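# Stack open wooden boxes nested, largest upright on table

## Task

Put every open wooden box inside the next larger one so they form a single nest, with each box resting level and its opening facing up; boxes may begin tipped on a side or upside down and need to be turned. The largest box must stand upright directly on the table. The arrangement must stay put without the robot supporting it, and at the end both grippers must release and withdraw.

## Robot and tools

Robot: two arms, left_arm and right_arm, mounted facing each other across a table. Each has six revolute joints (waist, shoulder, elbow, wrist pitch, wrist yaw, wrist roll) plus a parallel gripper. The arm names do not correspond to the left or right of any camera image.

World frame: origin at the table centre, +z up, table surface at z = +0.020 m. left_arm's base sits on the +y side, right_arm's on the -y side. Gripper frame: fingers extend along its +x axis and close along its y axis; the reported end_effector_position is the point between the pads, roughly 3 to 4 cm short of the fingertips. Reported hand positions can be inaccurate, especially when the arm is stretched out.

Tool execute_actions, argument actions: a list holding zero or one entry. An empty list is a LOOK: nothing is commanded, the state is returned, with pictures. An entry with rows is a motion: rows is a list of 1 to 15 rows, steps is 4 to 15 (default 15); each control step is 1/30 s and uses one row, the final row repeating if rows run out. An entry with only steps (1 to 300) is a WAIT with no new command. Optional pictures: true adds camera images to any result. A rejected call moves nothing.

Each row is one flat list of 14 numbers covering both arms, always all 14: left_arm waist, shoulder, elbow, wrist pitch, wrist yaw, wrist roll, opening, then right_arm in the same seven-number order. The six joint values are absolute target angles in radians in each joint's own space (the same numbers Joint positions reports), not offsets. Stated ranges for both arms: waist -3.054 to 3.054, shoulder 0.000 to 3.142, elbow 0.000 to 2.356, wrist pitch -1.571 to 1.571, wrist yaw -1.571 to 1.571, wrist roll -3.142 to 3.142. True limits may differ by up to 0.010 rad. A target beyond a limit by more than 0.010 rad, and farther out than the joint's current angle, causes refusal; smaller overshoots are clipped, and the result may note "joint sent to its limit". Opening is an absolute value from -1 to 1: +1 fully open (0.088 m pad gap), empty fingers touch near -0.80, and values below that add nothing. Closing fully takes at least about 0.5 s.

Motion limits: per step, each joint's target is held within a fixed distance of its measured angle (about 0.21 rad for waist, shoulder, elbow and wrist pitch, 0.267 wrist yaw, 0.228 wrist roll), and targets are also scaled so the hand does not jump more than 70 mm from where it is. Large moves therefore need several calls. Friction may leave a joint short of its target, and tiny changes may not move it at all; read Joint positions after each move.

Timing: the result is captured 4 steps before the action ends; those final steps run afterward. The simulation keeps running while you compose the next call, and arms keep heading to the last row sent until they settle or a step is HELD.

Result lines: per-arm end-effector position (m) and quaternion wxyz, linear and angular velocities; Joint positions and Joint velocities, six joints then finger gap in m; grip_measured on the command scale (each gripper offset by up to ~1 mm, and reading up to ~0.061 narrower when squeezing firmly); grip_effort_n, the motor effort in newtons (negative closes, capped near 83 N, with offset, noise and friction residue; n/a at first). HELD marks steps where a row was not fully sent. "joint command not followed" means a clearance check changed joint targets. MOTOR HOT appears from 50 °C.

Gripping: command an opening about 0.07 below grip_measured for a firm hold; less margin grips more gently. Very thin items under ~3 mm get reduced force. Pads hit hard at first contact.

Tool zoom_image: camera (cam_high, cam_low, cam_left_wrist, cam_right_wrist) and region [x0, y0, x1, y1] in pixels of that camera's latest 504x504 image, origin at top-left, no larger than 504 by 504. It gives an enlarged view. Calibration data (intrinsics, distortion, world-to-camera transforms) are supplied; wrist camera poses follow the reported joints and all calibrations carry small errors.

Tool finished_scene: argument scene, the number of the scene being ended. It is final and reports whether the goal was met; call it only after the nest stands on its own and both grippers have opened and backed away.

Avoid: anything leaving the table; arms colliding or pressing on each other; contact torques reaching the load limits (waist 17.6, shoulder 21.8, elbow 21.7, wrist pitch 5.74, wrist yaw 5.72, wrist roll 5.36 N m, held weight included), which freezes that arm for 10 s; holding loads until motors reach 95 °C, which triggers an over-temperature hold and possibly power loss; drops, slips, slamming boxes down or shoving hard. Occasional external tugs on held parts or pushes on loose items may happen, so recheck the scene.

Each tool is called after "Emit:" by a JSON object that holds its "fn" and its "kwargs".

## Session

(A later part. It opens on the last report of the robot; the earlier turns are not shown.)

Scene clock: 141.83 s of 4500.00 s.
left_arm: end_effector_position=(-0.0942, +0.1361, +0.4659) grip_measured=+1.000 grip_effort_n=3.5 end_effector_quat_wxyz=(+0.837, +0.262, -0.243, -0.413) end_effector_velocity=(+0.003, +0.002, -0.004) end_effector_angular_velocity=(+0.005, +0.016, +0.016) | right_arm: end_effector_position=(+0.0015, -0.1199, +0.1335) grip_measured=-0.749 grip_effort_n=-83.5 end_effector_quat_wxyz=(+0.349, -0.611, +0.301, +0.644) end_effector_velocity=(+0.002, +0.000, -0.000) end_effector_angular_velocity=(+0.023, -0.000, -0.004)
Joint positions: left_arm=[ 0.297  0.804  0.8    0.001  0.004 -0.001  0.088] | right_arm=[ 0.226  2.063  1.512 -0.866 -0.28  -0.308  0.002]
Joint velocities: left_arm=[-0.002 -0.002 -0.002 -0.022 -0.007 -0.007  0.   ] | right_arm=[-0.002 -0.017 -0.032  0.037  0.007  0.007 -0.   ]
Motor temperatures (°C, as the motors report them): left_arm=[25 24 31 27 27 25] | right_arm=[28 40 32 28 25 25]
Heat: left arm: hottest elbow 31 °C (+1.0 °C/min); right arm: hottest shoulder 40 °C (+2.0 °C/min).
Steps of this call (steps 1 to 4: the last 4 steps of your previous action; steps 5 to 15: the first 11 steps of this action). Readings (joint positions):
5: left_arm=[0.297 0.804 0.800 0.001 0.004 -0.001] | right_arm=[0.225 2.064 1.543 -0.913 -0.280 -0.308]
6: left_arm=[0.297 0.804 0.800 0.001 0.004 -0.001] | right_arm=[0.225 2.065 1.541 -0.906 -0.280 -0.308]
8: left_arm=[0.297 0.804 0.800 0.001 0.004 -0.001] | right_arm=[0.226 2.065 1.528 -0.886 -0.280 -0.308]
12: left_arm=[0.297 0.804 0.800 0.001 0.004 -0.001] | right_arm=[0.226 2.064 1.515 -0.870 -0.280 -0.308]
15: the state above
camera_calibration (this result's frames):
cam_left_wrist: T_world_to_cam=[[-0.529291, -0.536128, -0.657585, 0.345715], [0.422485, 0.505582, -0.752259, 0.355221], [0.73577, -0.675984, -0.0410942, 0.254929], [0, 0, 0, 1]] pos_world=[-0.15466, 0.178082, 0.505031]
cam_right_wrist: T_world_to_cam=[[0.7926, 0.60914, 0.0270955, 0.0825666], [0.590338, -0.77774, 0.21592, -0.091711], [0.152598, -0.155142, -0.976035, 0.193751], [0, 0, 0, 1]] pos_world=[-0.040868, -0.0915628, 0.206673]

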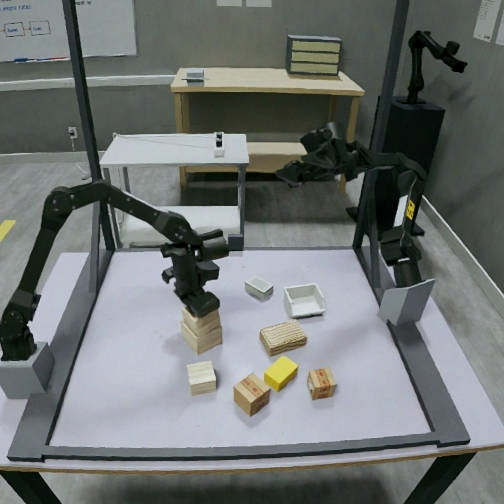

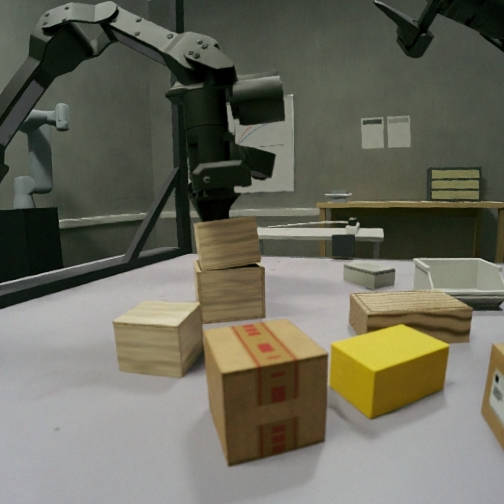

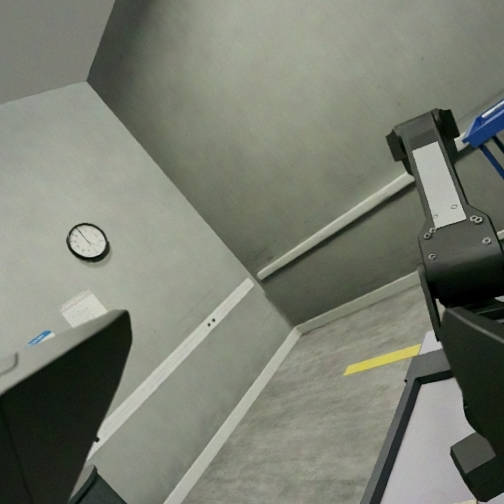

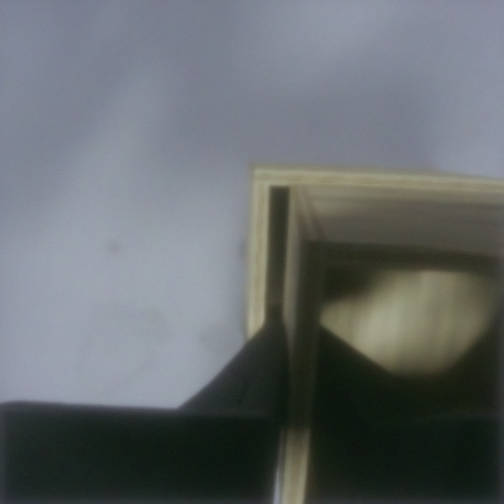

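Emit:
{"fn": "execute_actions", "kwargs": {"actions": [{"rows":[[0.3,0.8,0.8,0,0,0,1,0.243,2.05,1.525,-0.89,-0.283,-0.31,-1]],"steps":15}]}}

Emit:
{"fn": "execute_actions", "kwargs": {"actions": [{"rows":[[0.3,0.8,0.8,0,0,0,1,0.243,2.062,1.49,-0.865,-0.283,-0.31,-1],[0.3,0.8,0.8,0,0,0,1,0.243,2.066,1.47,-0.845,-0.283,-0.31,-1]],"steps":15}], "pictures": true}}

Emit:
{"fn": "zoom_image", "kwargs": {"camera": "cam_low", "region": [150, 170, 310, 330]}}

Scene clock: 142.33 s of 4500.00 s.
left_arm: end_effector_position=(-0.0942, +0.1361, +0.4659) grip_measured=+1.000 grip_effort_n=3.5 end_effector_quat_wxyz=(+0.837, +0.262, -0.243, -0.413) end_effector_velocity=(+0.001, +0.002, +0.002) end_effector_angular_velocity=(-0.007, -0.009, +0.017) | right_arm: end_effector_position=(-0.0037, -0.1238, +0.1368) grip_measured=-0.749 grip_effort_n=-83.5 end_effector_quat_wxyz=(+0.343, -0.615, +0.300, +0.644) end_effector_velocity=(-0.012, -0.016, -0.004) end_effector_angular_velocity=(-0.056, -0.007, +0.029)
Joint positions: left_arm=[ 0.297  0.804  0.8    0.001  0.004 -0.001  0.088] | right_arm=[ 0.238  2.054  1.518 -0.887 -0.278 -0.309  0.002]
Joint velocities: left_arm=[-0.002 -0.002  0.002 -0.007 -0.022  0.007  0.   ] | right_arm=[ 0.037 -0.002  0.002 -0.051 -0.007 -0.007 -0.   ]
Motor temperatures (°C, as the motors report them): left_arm=[25 24 31 27 27 25] | right_arm=[28 40 32 28 25 25]
Heat: left arm: hottest elbow 31 °C (+1.0 °C/min); right arm: hottest shoulder 40 °C (+1.0 °C/min).
Steps of this call (steps 1 to 4: the last 4 steps of your previous action; steps 5 to 15: the first 11 steps of this action). Readings (joint positions):
5: left_arm=[0.297 0.804 0.800 0.001 0.004 -0.001] | right_arm=[0.227 2.059 1.510 -0.864 -0.280 -0.308]
6: left_arm=[0.297 0.804 0.800 0.001 0.004 -0.001] | right_arm=[0.227 2.057 1.511 -0.868 -0.277 -0.309]
8: left_arm=[0.297 0.804 0.800 0.001 0.004 -0.001] | right_arm=[0.229 2.054 1.515 -0.875 -0.275 -0.309]
12: left_arm=[0.297 0.804 0.800 0.001 0.004 -0.001] | right_arm=[0.233 2.054 1.518 -0.883 -0.275 -0.309]
15: the state above

Scene clock: 142.83 s of 4500.00 s.
left_arm: end_effector_position=(-0.0942, +0.1361, +0.4659) grip_measured=+1.000 grip_effort_n=4.0 end_effector_quat_wxyz=(+0.837, +0.262, -0.243, -0.413) end_effector_velocity=(-0.000, -0.000, -0.003) end_effector_angular_velocity=(-0.002, +0.024, -0.007) | right_arm: end_effector_position=(-0.0016, -0.1260, +0.1288) grip_measured=-0.749 grip_effort_n=-83.5 end_effector_quat_wxyz=(+0.343, -0.615, +0.299, +0.645) end_effector_velocity=(+0.003, +0.004, +0.000) end_effector_angular_velocity=(+0.020, -0.004, +0.019)
Joint positions: left_arm=[ 0.297  0.804  0.8    0.001  0.004 -0.001  0.088] | right_arm=[ 0.241  2.054  1.484 -0.85  -0.278 -0.309  0.002]
Joint velocities: left_arm=[-0.002 -0.002 -0.002 -0.007  0.007 -0.022  0.   ] | right_arm=[-0.007 -0.002 -0.007  0.022  0.007 -0.022 -0.   ]
Motor temperatures (°C, as the motors report them): left_arm=[25 24 31 27 27 25] | right_arm=[28 40 32 28 25 25]
Heat: left arm: hottest elbow 31 °C (+1.0 °C/min); right arm: hottest shoulder 40 °C (+1.0 °C/min).
Steps of this call (steps 1 to 4: the last 4 steps of your previous action; steps 5 to 15: the first 11 steps of this action). Readings (joint positions):
5: left_arm=[0.297 0.804 0.800 0.001 0.004 -0.001] | right_arm=[0.241 2.054 1.518 -0.888 -0.278 -0.309]
6: left_arm=[0.297 0.804 0.800 0.001 0.004 -0.001] | right_arm=[0.241 2.054 1.514 -0.881 -0.278 -0.309]
8: left_arm=[0.297 0.804 0.800 0.001 0.004 -0.001] | right_arm=[0.241 2.054 1.503 -0.864 -0.278 -0.309]
12: left_arm=[0.297 0.804 0.800 0.001 0.004 -0.001] | right_arm=[0.241 2.054 1.486 -0.853 -0.278 -0.309]
15: the state above
camera_calibration (this result's frames):
cam_left_wrist: T_world_to_cam=[[-0.529291, -0.536128, -0.657585, 0.345715], [0.422485, 0.505582, -0.752259, 0.355221], [0.73577, -0.675984, -0.0410942, 0.254929], [0, 0, 0, 1]] pos_world=[-0.15466, 0.178082, 0.505031]
cam_right_wrist: T_world_to_cam=[[0.78404, 0.620195, 0.0252968, 0.0904051], [0.600516, -0.768212, 0.22188, -0.0931635], [0.157042, -0.158772, -0.974746, 0.188099], [0, 0, 0, 1]] pos_world=[-0.0444745, -0.0977732, 0.201733]

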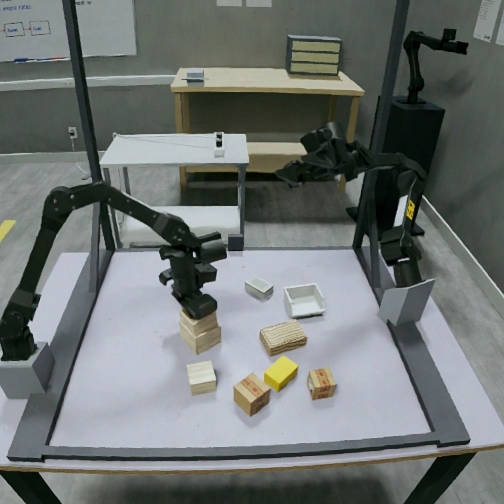

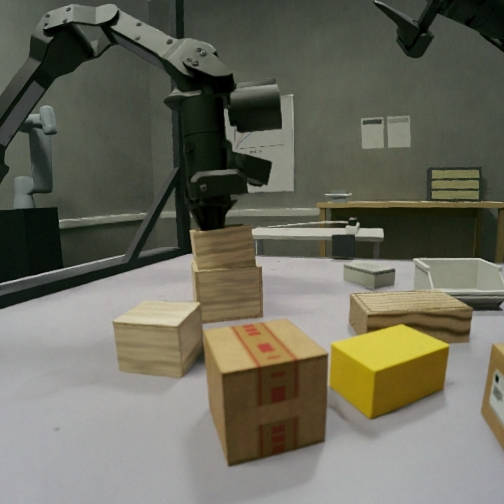

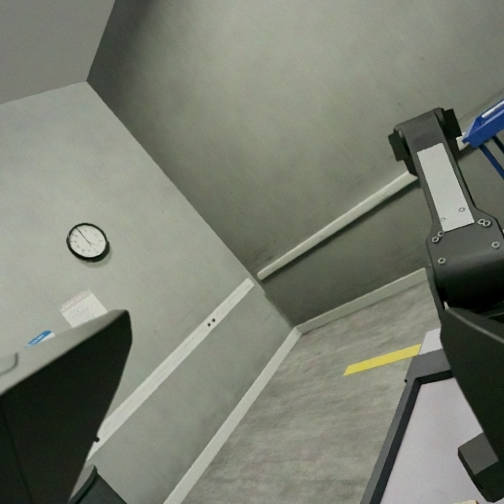

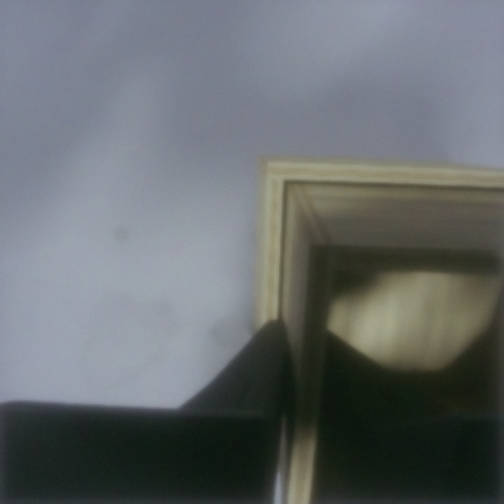

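Region (150, 170, 310, 330) of cam_low's 504x504 image, scaled by 3.150, with more detail than that image has.

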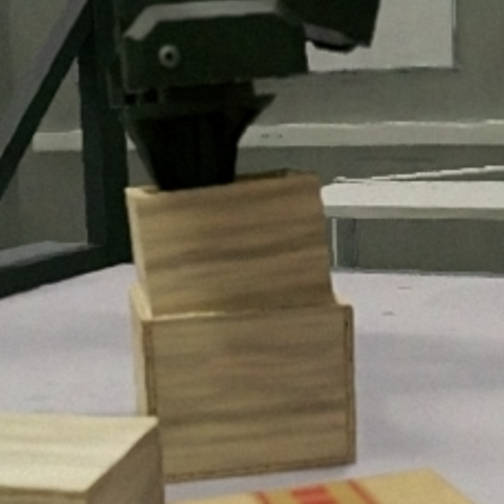

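Entering. Continue down.

Emit:
{"fn": "execute_actions", "kwargs": {"actions": [{"rows":[[0.3,0.8,0.8,0,0,0,1,0.245,2.072,1.45,-0.825,-0.283,-0.31,-1],[0.3,0.8,0.8,0,0,0,1,0.247,2.078,1.425,-0.795,-0.283,-0.31,-1],[0.3,0.8,0.8,0,0,0,1,0.249,2.082,1.40,-0.77,-0.283,-0.31,-1],[0.3,0.8,0.8,0,0,0,1,0.251,2.085,1.385,-0.755,-0.283,-0.31,-1]],"steps":15}], "pictures": true}}

Emit:
{"fn": "zoom_image", "kwargs": {"camera": "cam_low", "region": [150, 170, 310, 330]}}

Scene clock: 144.27 s of 4500.00 s.
left_arm: end_effector_position=(-0.0942, +0.1361, +0.4659) grip_measured=+1.000 grip_effort_n=3.5 end_effector_quat_wxyz=(+0.837, +0.262, -0.243, -0.413) end_effector_velocity=(+0.003, -0.000, -0.005) end_effector_angular_velocity=(+0.012, +0.017, +0.002) | right_arm: end_effector_position=(+0.0021, -0.1258, +0.1180) grip_measured=-0.749 grip_effort_n=-83.5 end_effector_quat_wxyz=(+0.346, -0.607, +0.292, +0.654) end_effector_velocity=(-0.004, +0.002, +0.003) end_effector_angular_velocity=(+0.040, +0.018, +0.038)
Joint positions: left_arm=[ 0.297  0.804  0.8    0.001  0.004 -0.001  0.088] | right_arm=[ 0.238  2.049  1.424 -0.766 -0.285 -0.309  0.002]
Joint velocities: left_arm=[-0.002  0.002 -0.007 -0.007  0.007 -0.007  0.   ] | right_arm=[ 0.002 -0.027 -0.032  0.051 -0.007 -0.022  0.   ]
Motor temperatures (°C, as the motors report them): left_arm=[25 24 31 27 27 25] | right_arm=[28 40 32 28 25 25]
Heat: left arm: hottest elbow 31 °C (+1.0 °C/min); right arm: hottest shoulder 40 °C (+0.0 °C/min).
Steps of this call (steps 1 to 4: the last 4 steps of your previous action; steps 5 to 15: the robot went on to your last target; steps 16 to 32: nothing new was sent; steps 33 to 43: the first 11 steps of this action). Readings (joint positions):
33: left_arm=[0.297 0.804 0.800 0.001 0.004 -0.001] | right_arm=[0.241 2.054 1.480 -0.844 -0.278 -0.309]
34: left_arm=[0.297 0.804 0.800 0.001 0.004 -0.001] | right_arm=[0.241 2.054 1.474 -0.834 -0.279 -0.309]
36: left_arm=[0.297 0.804 0.800 0.001 0.004 -0.001] | right_arm=[0.242 2.055 1.451 -0.803 -0.280 -0.309]
40: left_arm=[0.297 0.804 0.800 0.001 0.004 -0.001] | right_arm=[0.238 2.052 1.430 -0.774 -0.285 -0.309]
43: the state above
camera_calibration (this result's frames):
cam_left_wrist: T_world_to_cam=[[-0.529291, -0.536128, -0.657585, 0.345715], [0.422485, 0.505582, -0.752259, 0.355221], [0.73577, -0.675984, -0.0410942, 0.254929], [0, 0, 0, 1]] pos_world=[-0.15466, 0.178082, 0.505031]
cam_right_wrist: T_world_to_cam=[[0.780878, 0.624001, 0.0291834, 0.0877197], [0.607886, -0.769811, 0.19459, -0.0897471], [0.14389, -0.134211, -0.98045, 0.180829], [0, 0, 0, 1]] pos_world=[-0.039962, -0.0995563, 0.192198]

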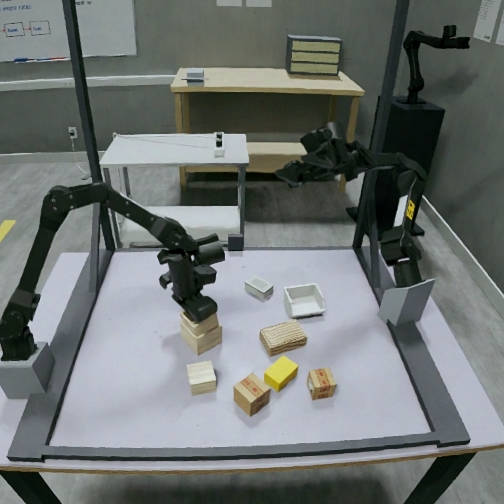

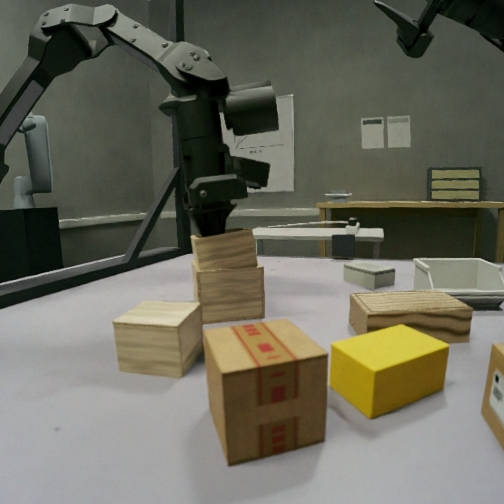

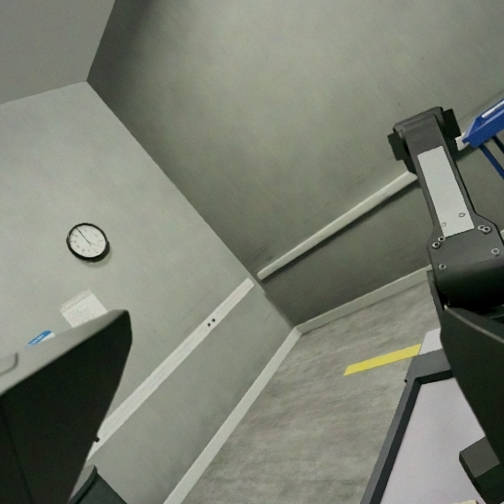

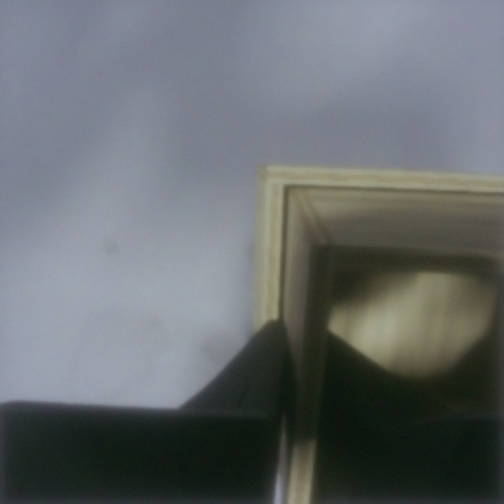

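Region (150, 170, 310, 330) of cam_low's 504x504 image, scaled by 3.150, with more detail than that image has.

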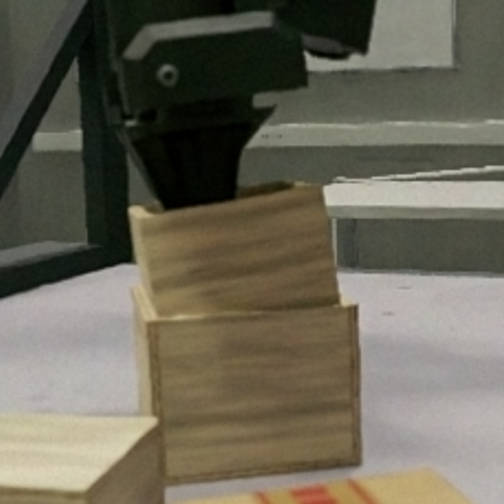

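Emit:
{"fn": "execute_actions", "kwargs": {"actions": [{"rows":[[0.3,0.8,0.8,0,0,0,1,0.24,2.05,1.43,-0.775,-0.285,-0.31,-0.45]],"steps":15}]}}

Emit:
{"fn": "execute_actions", "kwargs": {"actions": [{"rows":[[0.3,0.8,0.8,0,0,0,1,0.24,2.04,1.5,-0.86,-0.285,-0.31,-0.45],[0.3,0.8,0.8,0,0,0,1,0.235,2.03,1.56,-0.94,-0.285,-0.31,-0.45],[0.3,0.8,0.8,0,0,0,1,0.23,2.02,1.62,-1.02,-0.285,-0.31,-0.45],[0.3,0.8,0.8,0,0,0,1,0.225,2.01,1.66,-1.08,-0.285,-0.31,-0.45]],"steps":15}], "pictures": true}}

Emit:
{"fn": "zoom_image", "kwargs": {"camera": "cam_low", "region": [150, 170, 310, 330]}}

Scene clock: 146.03 s of 4500.00 s.
left_arm: end_effector_position=(-0.0942, +0.1361, +0.4659) grip_measured=+1.000 grip_effort_n=4.0 end_effector_quat_wxyz=(+0.837, +0.262, -0.243, -0.413) end_effector_velocity=(+0.002, -0.000, -0.001) end_effector_angular_velocity=(-0.014, +0.018, +0.001) | right_arm: end_effector_position=(+0.0024, -0.1241, +0.1217) grip_measured=-0.477 grip_effort_n=19.3 end_effector_quat_wxyz=(+0.349, -0.605, +0.289, +0.655) end_effector_velocity=(+0.001, +0.003, +0.002) end_effector_angular_velocity=(+0.014, -0.004, +0.008)
Joint positions: left_arm=[ 0.297  0.804  0.8    0.001  0.004 -0.001  0.088] | right_arm=[ 0.234  2.043  1.428 -0.769 -0.283 -0.309  0.016]
Joint velocities: left_arm=[-0.002  0.002 -0.007  0.007 -0.007 -0.022  0.   ] | right_arm=[-0.002 -0.002  0.002  0.007  0.007 -0.007  0.01 ]
Motor temperatures (°C, as the motors report them): left_arm=[25 24 31 27 27 25] | right_arm=[28 40 32 28 25 25]
Heat: left arm: hottest elbow 31 °C (+1.0 °C/min); right arm: hottest shoulder 40 °C (+0.0 °C/min).
Steps of this call (steps 1 to 4: the last 4 steps of your previous action; steps 5 to 15: the robot went on to your last target; steps 16 to 42: nothing new was sent; steps 43 to 53: the first 11 steps of this action). Readings (joint positions):
43: left_arm=[0.297 0.804 0.800 0.001 0.004 -0.001] | right_arm=[0.238 2.044 1.420 -0.761 -0.286 -0.309]
44: left_arm=[0.297 0.804 0.800 0.001 0.004 -0.001] | right_arm=[0.238 2.043 1.421 -0.761 -0.286 -0.309]
46: left_arm=[0.297 0.804 0.800 0.001 0.004 -0.001] | right_arm=[0.235 2.043 1.424 -0.764 -0.285 -0.309]
50: left_arm=[0.297 0.804 0.800 0.001 0.004 -0.001] | right_arm=[0.234 2.043 1.427 -0.768 -0.283 -0.309]
53: the state above

Scene clock: 146.53 s of 4500.00 s.
left_arm: end_effector_position=(-0.0942, +0.1361, +0.4659) grip_measured=+1.000 grip_effort_n=3.5 end_effector_quat_wxyz=(+0.837, +0.262, -0.243, -0.413) end_effector_velocity=(+0.003, +0.001, -0.003) end_effector_angular_velocity=(-0.000, +0.011, +0.010) | right_arm: end_effector_position=(-0.0146, -0.1232, +0.1848) grip_measured=-0.453 grip_effort_n=18.8 end_effector_quat_wxyz=(+0.348, -0.610, +0.301, +0.646) end_effector_velocity=(-0.005, -0.011, +0.040) end_effector_angular_velocity=(-0.041, -0.006, -0.017)
Joint positions: left_arm=[ 0.297  0.804  0.8    0.001  0.004 -0.001  0.088] | right_arm=[ 0.227  2.007  1.647 -1.054 -0.283 -0.309  0.017]
Joint velocities: left_arm=[-0.002 -0.002 -0.007 -0.007 -0.007 -0.007  0.   ] | right_arm=[-0.012 -0.032  0.12  -0.198 -0.007 -0.007  0.   ]
Motor temperatures (°C, as the motors report them): left_arm=[25 24 31 27 27 25] | right_arm=[28 40 32 28 25 25]
Heat: left arm: hottest elbow 31 °C (+1.0 °C/min); right arm: hottest shoulder 40 °C (+0.0 °C/min).
Steps of this call (steps 1 to 4: the last 4 steps of your previous action; steps 5 to 15: the first 11 steps of this action). Readings (joint positions):
5: left_arm=[0.297 0.804 0.800 0.001 0.004 -0.001] | right_arm=[0.234 2.043 1.435 -0.781 -0.283 -0.309]
6: left_arm=[0.297 0.804 0.800 0.001 0.004 -0.001] | right_arm=[0.234 2.043 1.453 -0.817 -0.283 -0.309]
8: left_arm=[0.297 0.804 0.800 0.001 0.004 -0.001] | right_arm=[0.234 2.043 1.509 -0.916 -0.283 -0.309]
12: left_arm=[0.297 0.804 0.800 0.001 0.004 -0.001] | right_arm=[0.230 2.021 1.620 -1.022 -0.283 -0.309]
15: the state above
camera_calibration (this result's frames):
cam_left_wrist: T_world_to_cam=[[-0.529291, -0.536128, -0.657585, 0.345715], [0.422485, 0.505582, -0.752259, 0.355221], [0.73577, -0.675984, -0.0410942, 0.254929], [0, 0, 0, 1]] pos_world=[-0.15466, 0.178082, 0.505031]
cam_right_wrist: T_world_to_cam=[[0.791151, 0.61112, 0.0247393, 0.0965375], [0.593148, -0.776495, 0.212676, -0.0950095], [0.14918, -0.153585, -0.97681, 0.246095], [0, 0, 0, 1]] pos_world=[-0.0567336, -0.0949739, 0.258206]

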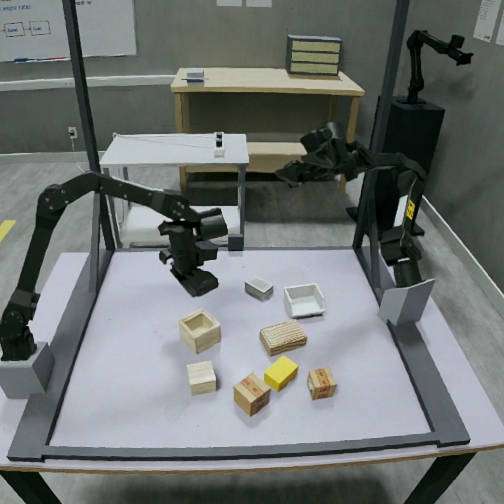

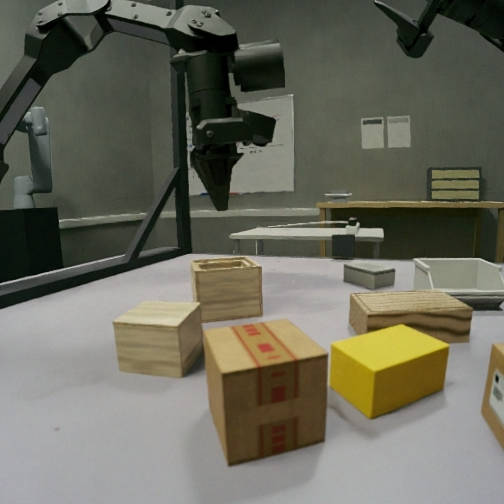

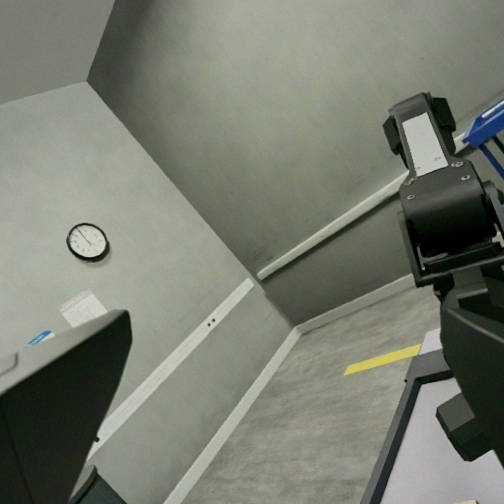

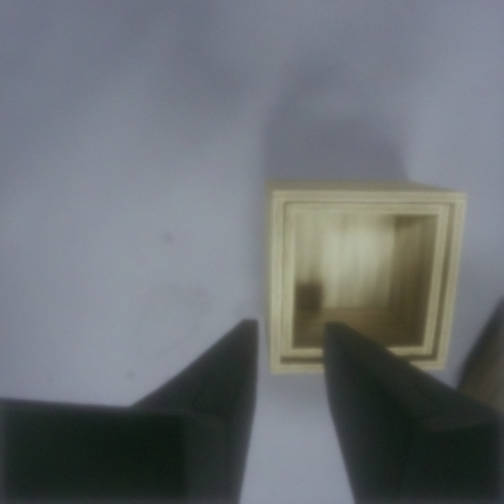

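Region (150, 170, 310, 330) of cam_low's 504x504 image, scaled by 3.150, with more detail than that image has.

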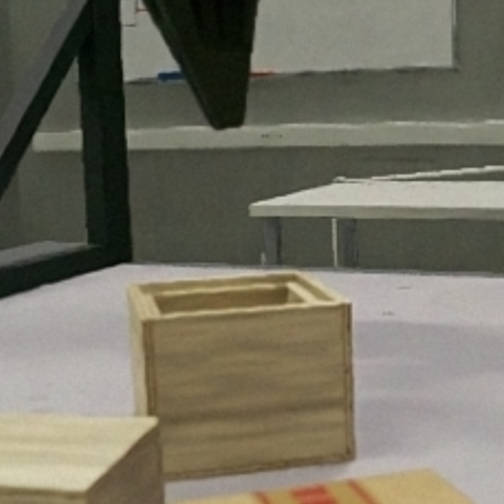

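Emit:
{"fn": "execute_actions", "kwargs": {"actions": [{"rows":[[0.3,0.8,0.8,0,0,0,1,-0.2,1.97,1.62,-1.18,-0.285,-0.3,0.6]],"steps":15}]}}

Emit:
{"fn": "execute_actions", "kwargs": {"actions": [{"rows":[[0.3,0.8,0.8,0,0,0,1,-0.2,1.97,1.62,-1.18,-0.285,-0.3,0.6]],"steps":15}], "pictures": true}}

Scene clock: 147.20 s of 4500.00 s.
left_arm: end_effector_position=(-0.0942, +0.1361, +0.4659) grip_measured=+1.000 grip_effort_n=3.5 end_effector_quat_wxyz=(+0.837, +0.262, -0.243, -0.413) end_effector_velocity=(+0.001, +0.001, -0.001) end_effector_angular_velocity=(-0.008, +0.004, +0.001) | right_arm: end_effector_position=(+0.1301, -0.1209, +0.2339) grip_measured=+0.540 grip_effort_n=16.0 end_effector_quat_wxyz=(+0.475, -0.535, +0.411, +0.566) end_effector_velocity=(+0.304, -0.025, +0.094) end_effector_angular_velocity=(+0.169, -0.018, -0.789)
Joint positions: left_arm=[ 0.297  0.804  0.8    0.001  0.004 -0.001  0.088] | right_arm=[-0.155  1.984  1.638 -1.169 -0.285 -0.302  0.065]
Joint velocities: left_arm=[-0.002 -0.002 -0.007  0.007 -0.007 -0.007  0.   ] | right_arm=[-0.808 -0.037 -0.042 -0.066  0.037 -0.007  0.03 ]
Motor temperatures (°C, as the motors report them): left_arm=[25 24 31 27 27 25] | right_arm=[28 40 32 28 25 25]
Heat: left arm: hottest elbow 31 °C (+1.0 °C/min); right arm: hottest shoulder 40 °C (+0.0 °C/min).
Steps of this call (steps 1 to 4: the last 4 steps of your previous action; steps 5 to 9: the robot went on to your last target; steps 10 to 20: the first 11 steps of this action). Readings (joint positions):
10: left_arm=[0.297 0.804 0.800 0.001 0.004 -0.001] | right_arm=[0.221 2.007 1.652 -1.083 -0.287 -0.309]
11: left_arm=[0.297 0.804 0.800 0.001 0.004 -0.001] | right_arm=[0.201 2.005 1.651 -1.105 -0.291 -0.309]
13: left_arm=[0.297 0.804 0.800 0.001 0.004 -0.001] | right_arm=[0.130 1.998 1.646 -1.134 -0.291 -0.307]
17: left_arm=[0.297 0.804 0.800 0.001 0.004 -0.001] | right_arm=[-0.044 1.989 1.642 -1.159 -0.291 -0.304]
20: the state above

Scene clock: 147.70 s of 4500.00 s.
left_arm: end_effector_position=(-0.0942, +0.1361, +0.4659) grip_measured=+1.000 grip_effort_n=3.5 end_effector_quat_wxyz=(+0.837, +0.262, -0.243, -0.413) end_effector_velocity=(+0.002, +0.001, -0.005) end_effector_angular_velocity=(+0.016, +0.005, +0.015) | right_arm: end_effector_position=(+0.1457, -0.1241, +0.2391) grip_measured=+0.596 grip_effort_n=18.8 end_effector_quat_wxyz=(+0.488, -0.524, +0.421, +0.557) end_effector_velocity=(-0.004, -0.007, +0.001) end_effector_angular_velocity=(-0.027, +0.026, -0.002)
Joint positions: left_arm=[ 0.297  0.804  0.8    0.001  0.004 -0.001  0.088] | right_arm=[-0.198  1.979  1.634 -1.177 -0.285 -0.302  0.068]
Joint velocities: left_arm=[-0.007 -0.002 -0.002 -0.022 -0.007  0.007  0.   ] | right_arm=[-0.002 -0.002  0.002 -0.037 -0.022 -0.007  0.   ]
Motor temperatures (°C, as the motors report them): left_arm=[25 24 31 27 27 25] | right_arm=[28 40 32 28 25 25]
Heat: left arm: hottest elbow 31 °C (+1.0 °C/min); right arm: hottest shoulder 40 °C (+0.0 °C/min).
Steps of this call (steps 1 to 4: the last 4 steps of your previous action; steps 5 to 15: the first 11 steps of this action). Readings (joint positions):
5: left_arm=[0.297 0.804 0.800 0.001 0.004 -0.001] | right_arm=[-0.200 1.980 1.635 -1.176 -0.285 -0.302]
6: left_arm=[0.297 0.804 0.800 0.001 0.004 -0.001] | right_arm=[-0.199 1.980 1.634 -1.176 -0.285 -0.302]
8: left_arm=[0.297 0.804 0.800 0.001 0.004 -0.001] | right_arm=[-0.198 1.979 1.634 -1.177 -0.285 -0.302]
12: left_arm=[0.297 0.804 0.800 0.001 0.004 -0.001] | right_arm=[-0.198 1.979 1.634 -1.177 -0.285 -0.302]
15: the state above
camera_calibration (this result's frames):
cam_left_wrist: T_world_to_cam=[[-0.529291, -0.536128, -0.657585, 0.345715], [0.422485, 0.505582, -0.752259, 0.355221], [0.73577, -0.675984, -0.0410942, 0.254929], [0, 0, 0, 1]] pos_world=[-0.15466, 0.178082, 0.505031]
cam_right_wrist: T_world_to_cam=[[0.977127, 0.210134, 0.0326588, -0.10985], [0.200123, -0.960573, 0.193005, -0.163215], [0.0719279, -0.182054, -0.980654, 0.283683], [0, 0, 0, 1]] pos_world=[0.119596, -0.0820509, 0.313283]

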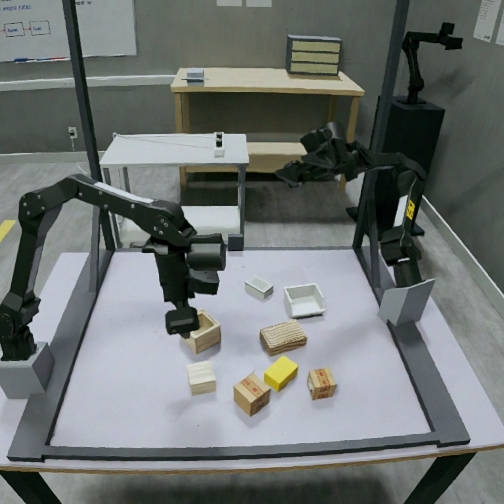

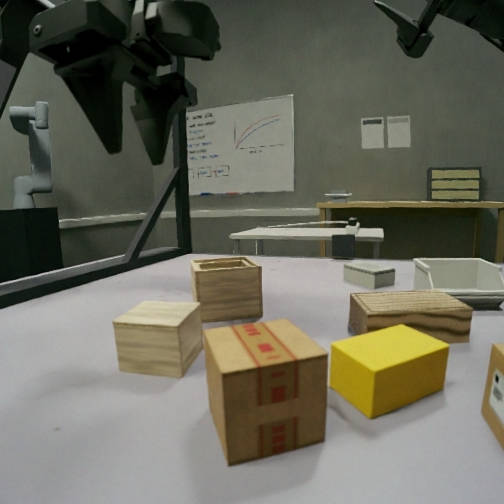

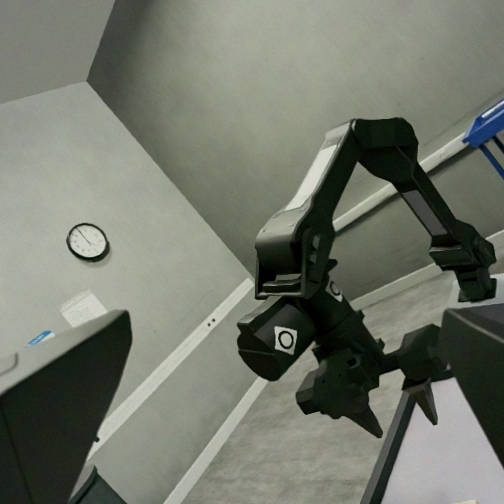

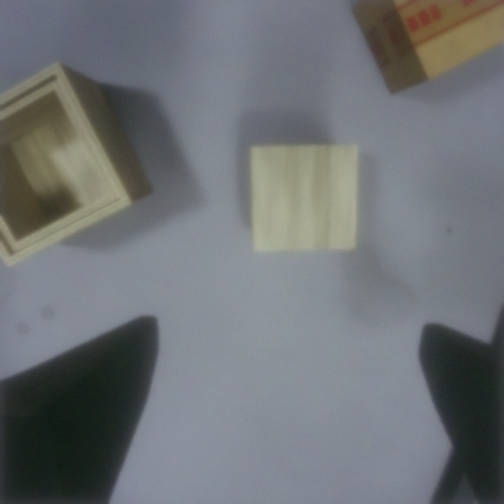

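Emit:
{"fn": "execute_actions", "kwargs": {"actions": [{"rows":[[0.3,0.8,0.8,0,0,0,1,-0.16,2.17,1.49,-0.95,-0.29,-0.3,0.8]],"steps":15}]}}

Emit:
{"fn": "execute_actions", "kwargs": {"actions": [{"rows":[[0.3,0.8,0.8,0,0,0,1,-0.16,2.17,1.49,-0.95,-0.29,-0.3,0.8]],"steps":12}], "pictures": true}}

Scene clock: 148.60 s of 4500.00 s.
left_arm: end_effector_position=(-0.0942, +0.1361, +0.4659) grip_measured=+1.000 grip_effort_n=3.5 end_effector_quat_wxyz=(+0.837, +0.262, -0.243, -0.413) end_effector_velocity=(-0.002, +0.001, -0.002) end_effector_angular_velocity=(+0.004, +0.010, -0.007) | right_arm: end_effector_position=(+0.1620, -0.1242, +0.1400) grip_measured=+0.788 grip_effort_n=18.4 end_effector_quat_wxyz=(+0.454, -0.547, +0.456, +0.536) end_effector_velocity=(+0.004, +0.013, -0.028) end_effector_angular_velocity=(+0.055, -0.000, +0.037)
Joint positions: left_arm=[ 0.297  0.804  0.8    0.001  0.004 -0.001  0.088] | right_arm=[-0.163  2.161  1.499 -0.971 -0.285 -0.302  0.078]
Joint velocities: left_arm=[-0.002 -0.007 -0.002 -0.007  0.007 -0.007  0.   ] | right_arm=[ 0.012  0.042 -0.051  0.154 -0.007 -0.007  0.003]
Motor temperatures (°C, as the motors report them): left_arm=[25 24 31 27 27 25] | right_arm=[28 40 32 28 25 25]
Heat: left arm: hottest elbow 31 °C (+1.0 °C/min); right arm: hottest shoulder 40 °C (+0.0 °C/min).
Steps of this call (steps 1 to 4: the last 4 steps of your previous action; steps 5 to 15: the robot went on to your last target; step 16: nothing new was sent; steps 17 to 27: the first 11 steps of this action). Readings (joint positions):
17: left_arm=[0.297 0.804 0.800 0.001 0.004 -0.001] | right_arm=[-0.198 1.987 1.626 -1.164 -0.285 -0.302]
18: left_arm=[0.297 0.804 0.800 0.001 0.004 -0.001] | right_arm=[-0.195 1.996 1.613 -1.125 -0.285 -0.302]
20: left_arm=[0.297 0.804 0.800 0.001 0.004 -0.001] | right_arm=[-0.187 2.037 1.587 -1.060 -0.285 -0.302]
24: left_arm=[0.297 0.804 0.800 0.001 0.004 -0.001] | right_arm=[-0.169 2.135 1.520 -0.991 -0.285 -0.302]
27: the state above

Scene clock: 149.00 s of 4500.00 s.
left_arm: end_effector_position=(-0.0942, +0.1361, +0.4659) grip_measured=+1.000 grip_effort_n=3.5 end_effector_quat_wxyz=(+0.837, +0.262, -0.243, -0.413) end_effector_velocity=(-0.004, -0.000, +0.004) end_effector_angular_velocity=(-0.017, -0.004, -0.009) | right_arm: end_effector_position=(+0.1623, -0.1205, +0.1396) grip_measured=+0.797 grip_effort_n=18.8 end_effector_quat_wxyz=(+0.457, -0.545, +0.449, +0.540) end_effector_velocity=(-0.000, +0.005, +0.002) end_effector_angular_velocity=(+0.027, +0.004, +0.013)
Joint positions: left_arm=[ 0.297  0.804  0.8    0.001  0.004 -0.001  0.088] | right_arm=[-0.163  2.161  1.498 -0.952 -0.285 -0.302  0.078]
Joint velocities: left_arm=[-0.002 -0.002  0.007  0.007 -0.007 -0.007  0.   ] | right_arm=[-0.002 -0.007 -0.002  0.022 -0.007 -0.007 -0.   ]
Motor temperatures (°C, as the motors report them): left_arm=[25 24 31 27 27 25] | right_arm=[28 40 32 28 25 25]
Heat: left arm: hottest elbow 31 °C (+1.0 °C/min); right arm: hottest shoulder 40 °C (+0.0 °C/min).
Steps of this call (steps 1 to 4: the last 4 steps of your previous action; steps 5 to 12: the first 8 steps of this action). Readings (joint positions):
5: left_arm=[0.297 0.804 0.800 0.001 0.004 -0.001] | right_arm=[-0.163 2.161 1.498 -0.955 -0.285 -0.302]
6: left_arm=[0.297 0.804 0.800 0.001 0.004 -0.001] | right_arm=[-0.163 2.161 1.498 -0.955 -0.285 -0.302]
8: left_arm=[0.297 0.804 0.800 0.001 0.004 -0.001] | right_arm=[-0.163 2.161 1.498 -0.954 -0.285 -0.302]
12: the state above
camera_calibration (this result's frames):
cam_left_wrist: T_world_to_cam=[[-0.529291, -0.536128, -0.657585, 0.345715], [0.422485, 0.505582, -0.752259, 0.355221], [0.73577, -0.675984, -0.0410942, 0.254929], [0, 0, 0, 1]] pos_world=[-0.15466, 0.178082, 0.505031]
cam_right_wrist: T_world_to_cam=[[0.97581, 0.218618, -0.000756766, -0.117605], [0.209899, -0.935913, 0.28286, -0.155078], [0.06113, -0.276176, -0.959161, 0.173008], [0, 0, 0, 1]] pos_world=[0.136735, -0.071648, 0.209719]

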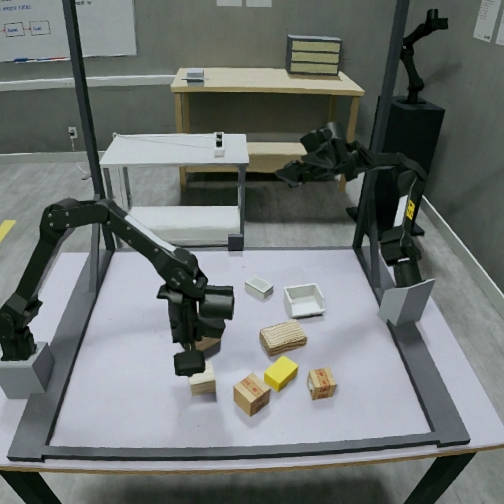

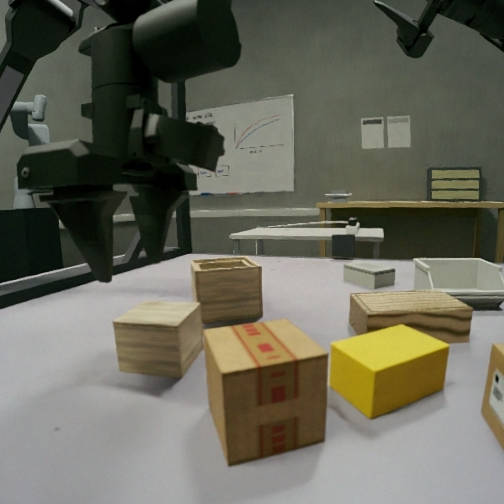

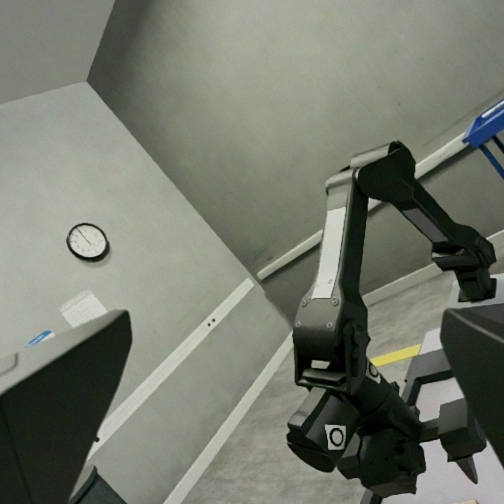

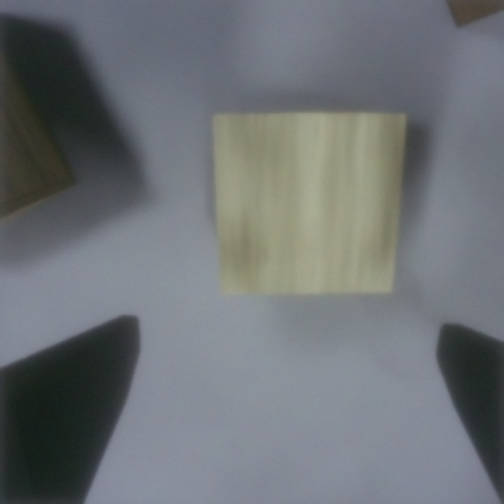

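Emit:
{"fn": "execute_actions", "kwargs": {"actions": [{"rows":[[0.3,0.8,0.8,0,0,0,1,-0.16,2.275,1.645,-0.975,-0.29,-0.3,0.9]],"steps":12}]}}

Emit:
{"fn": "execute_actions", "kwargs": {"actions": [{"rows":[[0.3,0.8,0.8,0,0,0,1,-0.15,2.285,1.58,-0.91,-0.29,-0.3,0.9],[0.3,0.8,0.8,0,0,0,1,-0.14,2.295,1.52,-0.85,-0.29,-0.3,0.9],[0.3,0.8,0.8,0,0,0,1,-0.135,2.3,1.49,-0.815,-0.29,-0.3,0.9]],"steps":15}], "pictures": true}}

Scene clock: 149.53 s of 4500.00 s.
left_arm: end_effector_position=(-0.0942, +0.1361, +0.4659) grip_measured=+1.000 grip_effort_n=3.5 end_effector_quat_wxyz=(+0.837, +0.262, -0.243, -0.413) end_effector_velocity=(+0.002, +0.004, +0.002) end_effector_angular_velocity=(-0.018, +0.001, +0.018) | right_arm: end_effector_position=(+0.1670, -0.0954, +0.1343) grip_measured=+0.886 grip_effort_n=18.4 end_effector_quat_wxyz=(+0.460, -0.543, +0.444, +0.544) end_effector_velocity=(+0.001, +0.022, -0.002) end_effector_angular_velocity=(+0.007, +0.006, +0.012)
Joint positions: left_arm=[ 0.297  0.804  0.8    0.001  0.004 -0.001  0.088] | right_arm=[-0.163  2.251  1.62  -0.97  -0.286 -0.302  0.082]
Joint velocities: left_arm=[ 0.002 -0.007 -0.002 -0.007 -0.022 -0.007  0.   ] | right_arm=[ 0.002  0.081  0.125 -0.037 -0.007 -0.007  0.004]
Motor temperatures (°C, as the motors report them): left_arm=[25 24 31 27 27 25] | right_arm=[28 40 32 28 25 25]
Heat: left arm: hottest elbow 31 °C (+1.0 °C/min); right arm: hottest shoulder 40 °C (-1.0 °C/min).
Steps of this call (steps 1 to 4: the last 4 steps of your previous action; steps 5 to 8: the robot went on to your last target; steps 9 to 16: the first 8 steps of this action). Readings (joint positions):
9: left_arm=[0.297 0.804 0.800 0.001 0.004 -0.001] | right_arm=[-0.163 2.171 1.509 -0.962 -0.285 -0.302]
10: left_arm=[0.297 0.804 0.800 0.001 0.004 -0.001] | right_arm=[-0.163 2.189 1.538 -0.969 -0.286 -0.302]
12: left_arm=[0.297 0.804 0.800 0.001 0.004 -0.001] | right_arm=[-0.163 2.226 1.587 -0.960 -0.286 -0.302]
16: the state above

Scene clock: 150.03 s of 4500.00 s.
left_arm: end_effector_position=(-0.0942, +0.1361, +0.4659) grip_measured=+1.000 grip_effort_n=3.5 end_effector_quat_wxyz=(+0.837, +0.262, -0.243, -0.413) end_effector_velocity=(+0.003, +0.000, -0.002) end_effector_angular_velocity=(+0.008, -0.001, +0.013) | right_arm: end_effector_position=(+0.1681, -0.1080, +0.0900) grip_measured=+0.897 grip_effort_n=18.8 end_effector_quat_wxyz=(+0.448, -0.553, +0.446, +0.544) end_effector_velocity=(+0.001, +0.007, -0.008) end_effector_angular_velocity=(+0.056, +0.017, +0.021)
Joint positions: left_arm=[ 0.297  0.804  0.8    0.001  0.004 -0.001  0.088] | right_arm=[-0.137  2.293  1.503 -0.828 -0.286 -0.302  0.083]
Joint velocities: left_arm=[-0.002  0.002 -0.002 -0.007 -0.007  0.007  0.   ] | right_arm=[-0.002 -0.002 -0.042  0.095 -0.022 -0.007 -0.   ]
Motor temperatures (°C, as the motors report them): left_arm=[25 24 31 27 27 25] | right_arm=[28 40 32 28 25 25]
Heat: left arm: hottest elbow 31 °C (+1.0 °C/min); right arm: hottest shoulder 40 °C (-1.0 °C/min).
Steps of this call (steps 1 to 4: the last 4 steps of your previous action; steps 5 to 15: the first 11 steps of this action). Readings (joint positions):
5: left_arm=[0.297 0.804 0.800 0.001 0.004 -0.001] | right_arm=[-0.162 2.258 1.629 -0.967 -0.286 -0.302]
6: left_arm=[0.297 0.804 0.800 0.001 0.004 -0.001] | right_arm=[-0.161 2.258 1.618 -0.942 -0.286 -0.302]
8: left_arm=[0.297 0.804 0.800 0.001 0.004 -0.001] | right_arm=[-0.155 2.260 1.579 -0.883 -0.286 -0.302]
12: left_arm=[0.297 0.804 0.800 0.001 0.004 -0.001] | right_arm=[-0.140 2.287 1.518 -0.842 -0.286 -0.302]
15: the state above
camera_calibration (this result's frames):
cam_left_wrist: T_world_to_cam=[[-0.529291, -0.536128, -0.657585, 0.345715], [0.422485, 0.505582, -0.752259, 0.355221], [0.73577, -0.675984, -0.0410942, 0.254929], [0, 0, 0, 1]] pos_world=[-0.15466, 0.178082, 0.505031]
cam_right_wrist: T_world_to_cam=[[0.97031, 0.241832, -0.00388163, -0.122391], [0.23236, -0.927612, 0.29248, -0.134256], [0.0671305, -0.284699, -0.956264, 0.126281], [0, 0, 0, 1]] pos_world=[0.141476, -0.0589876, 0.15955]

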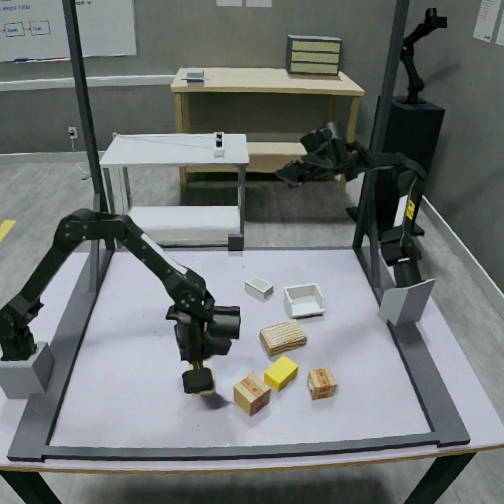

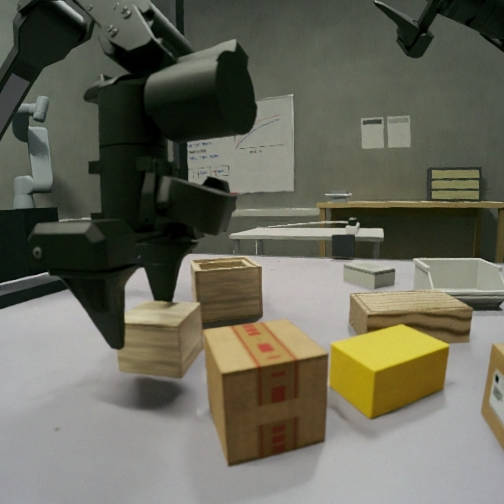

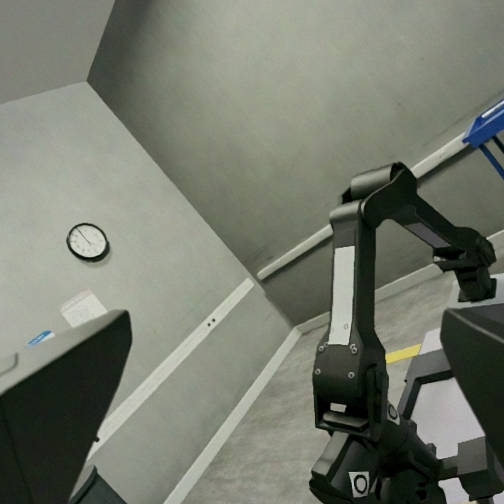

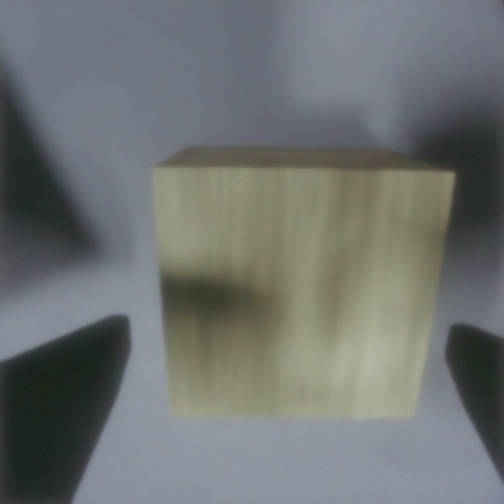

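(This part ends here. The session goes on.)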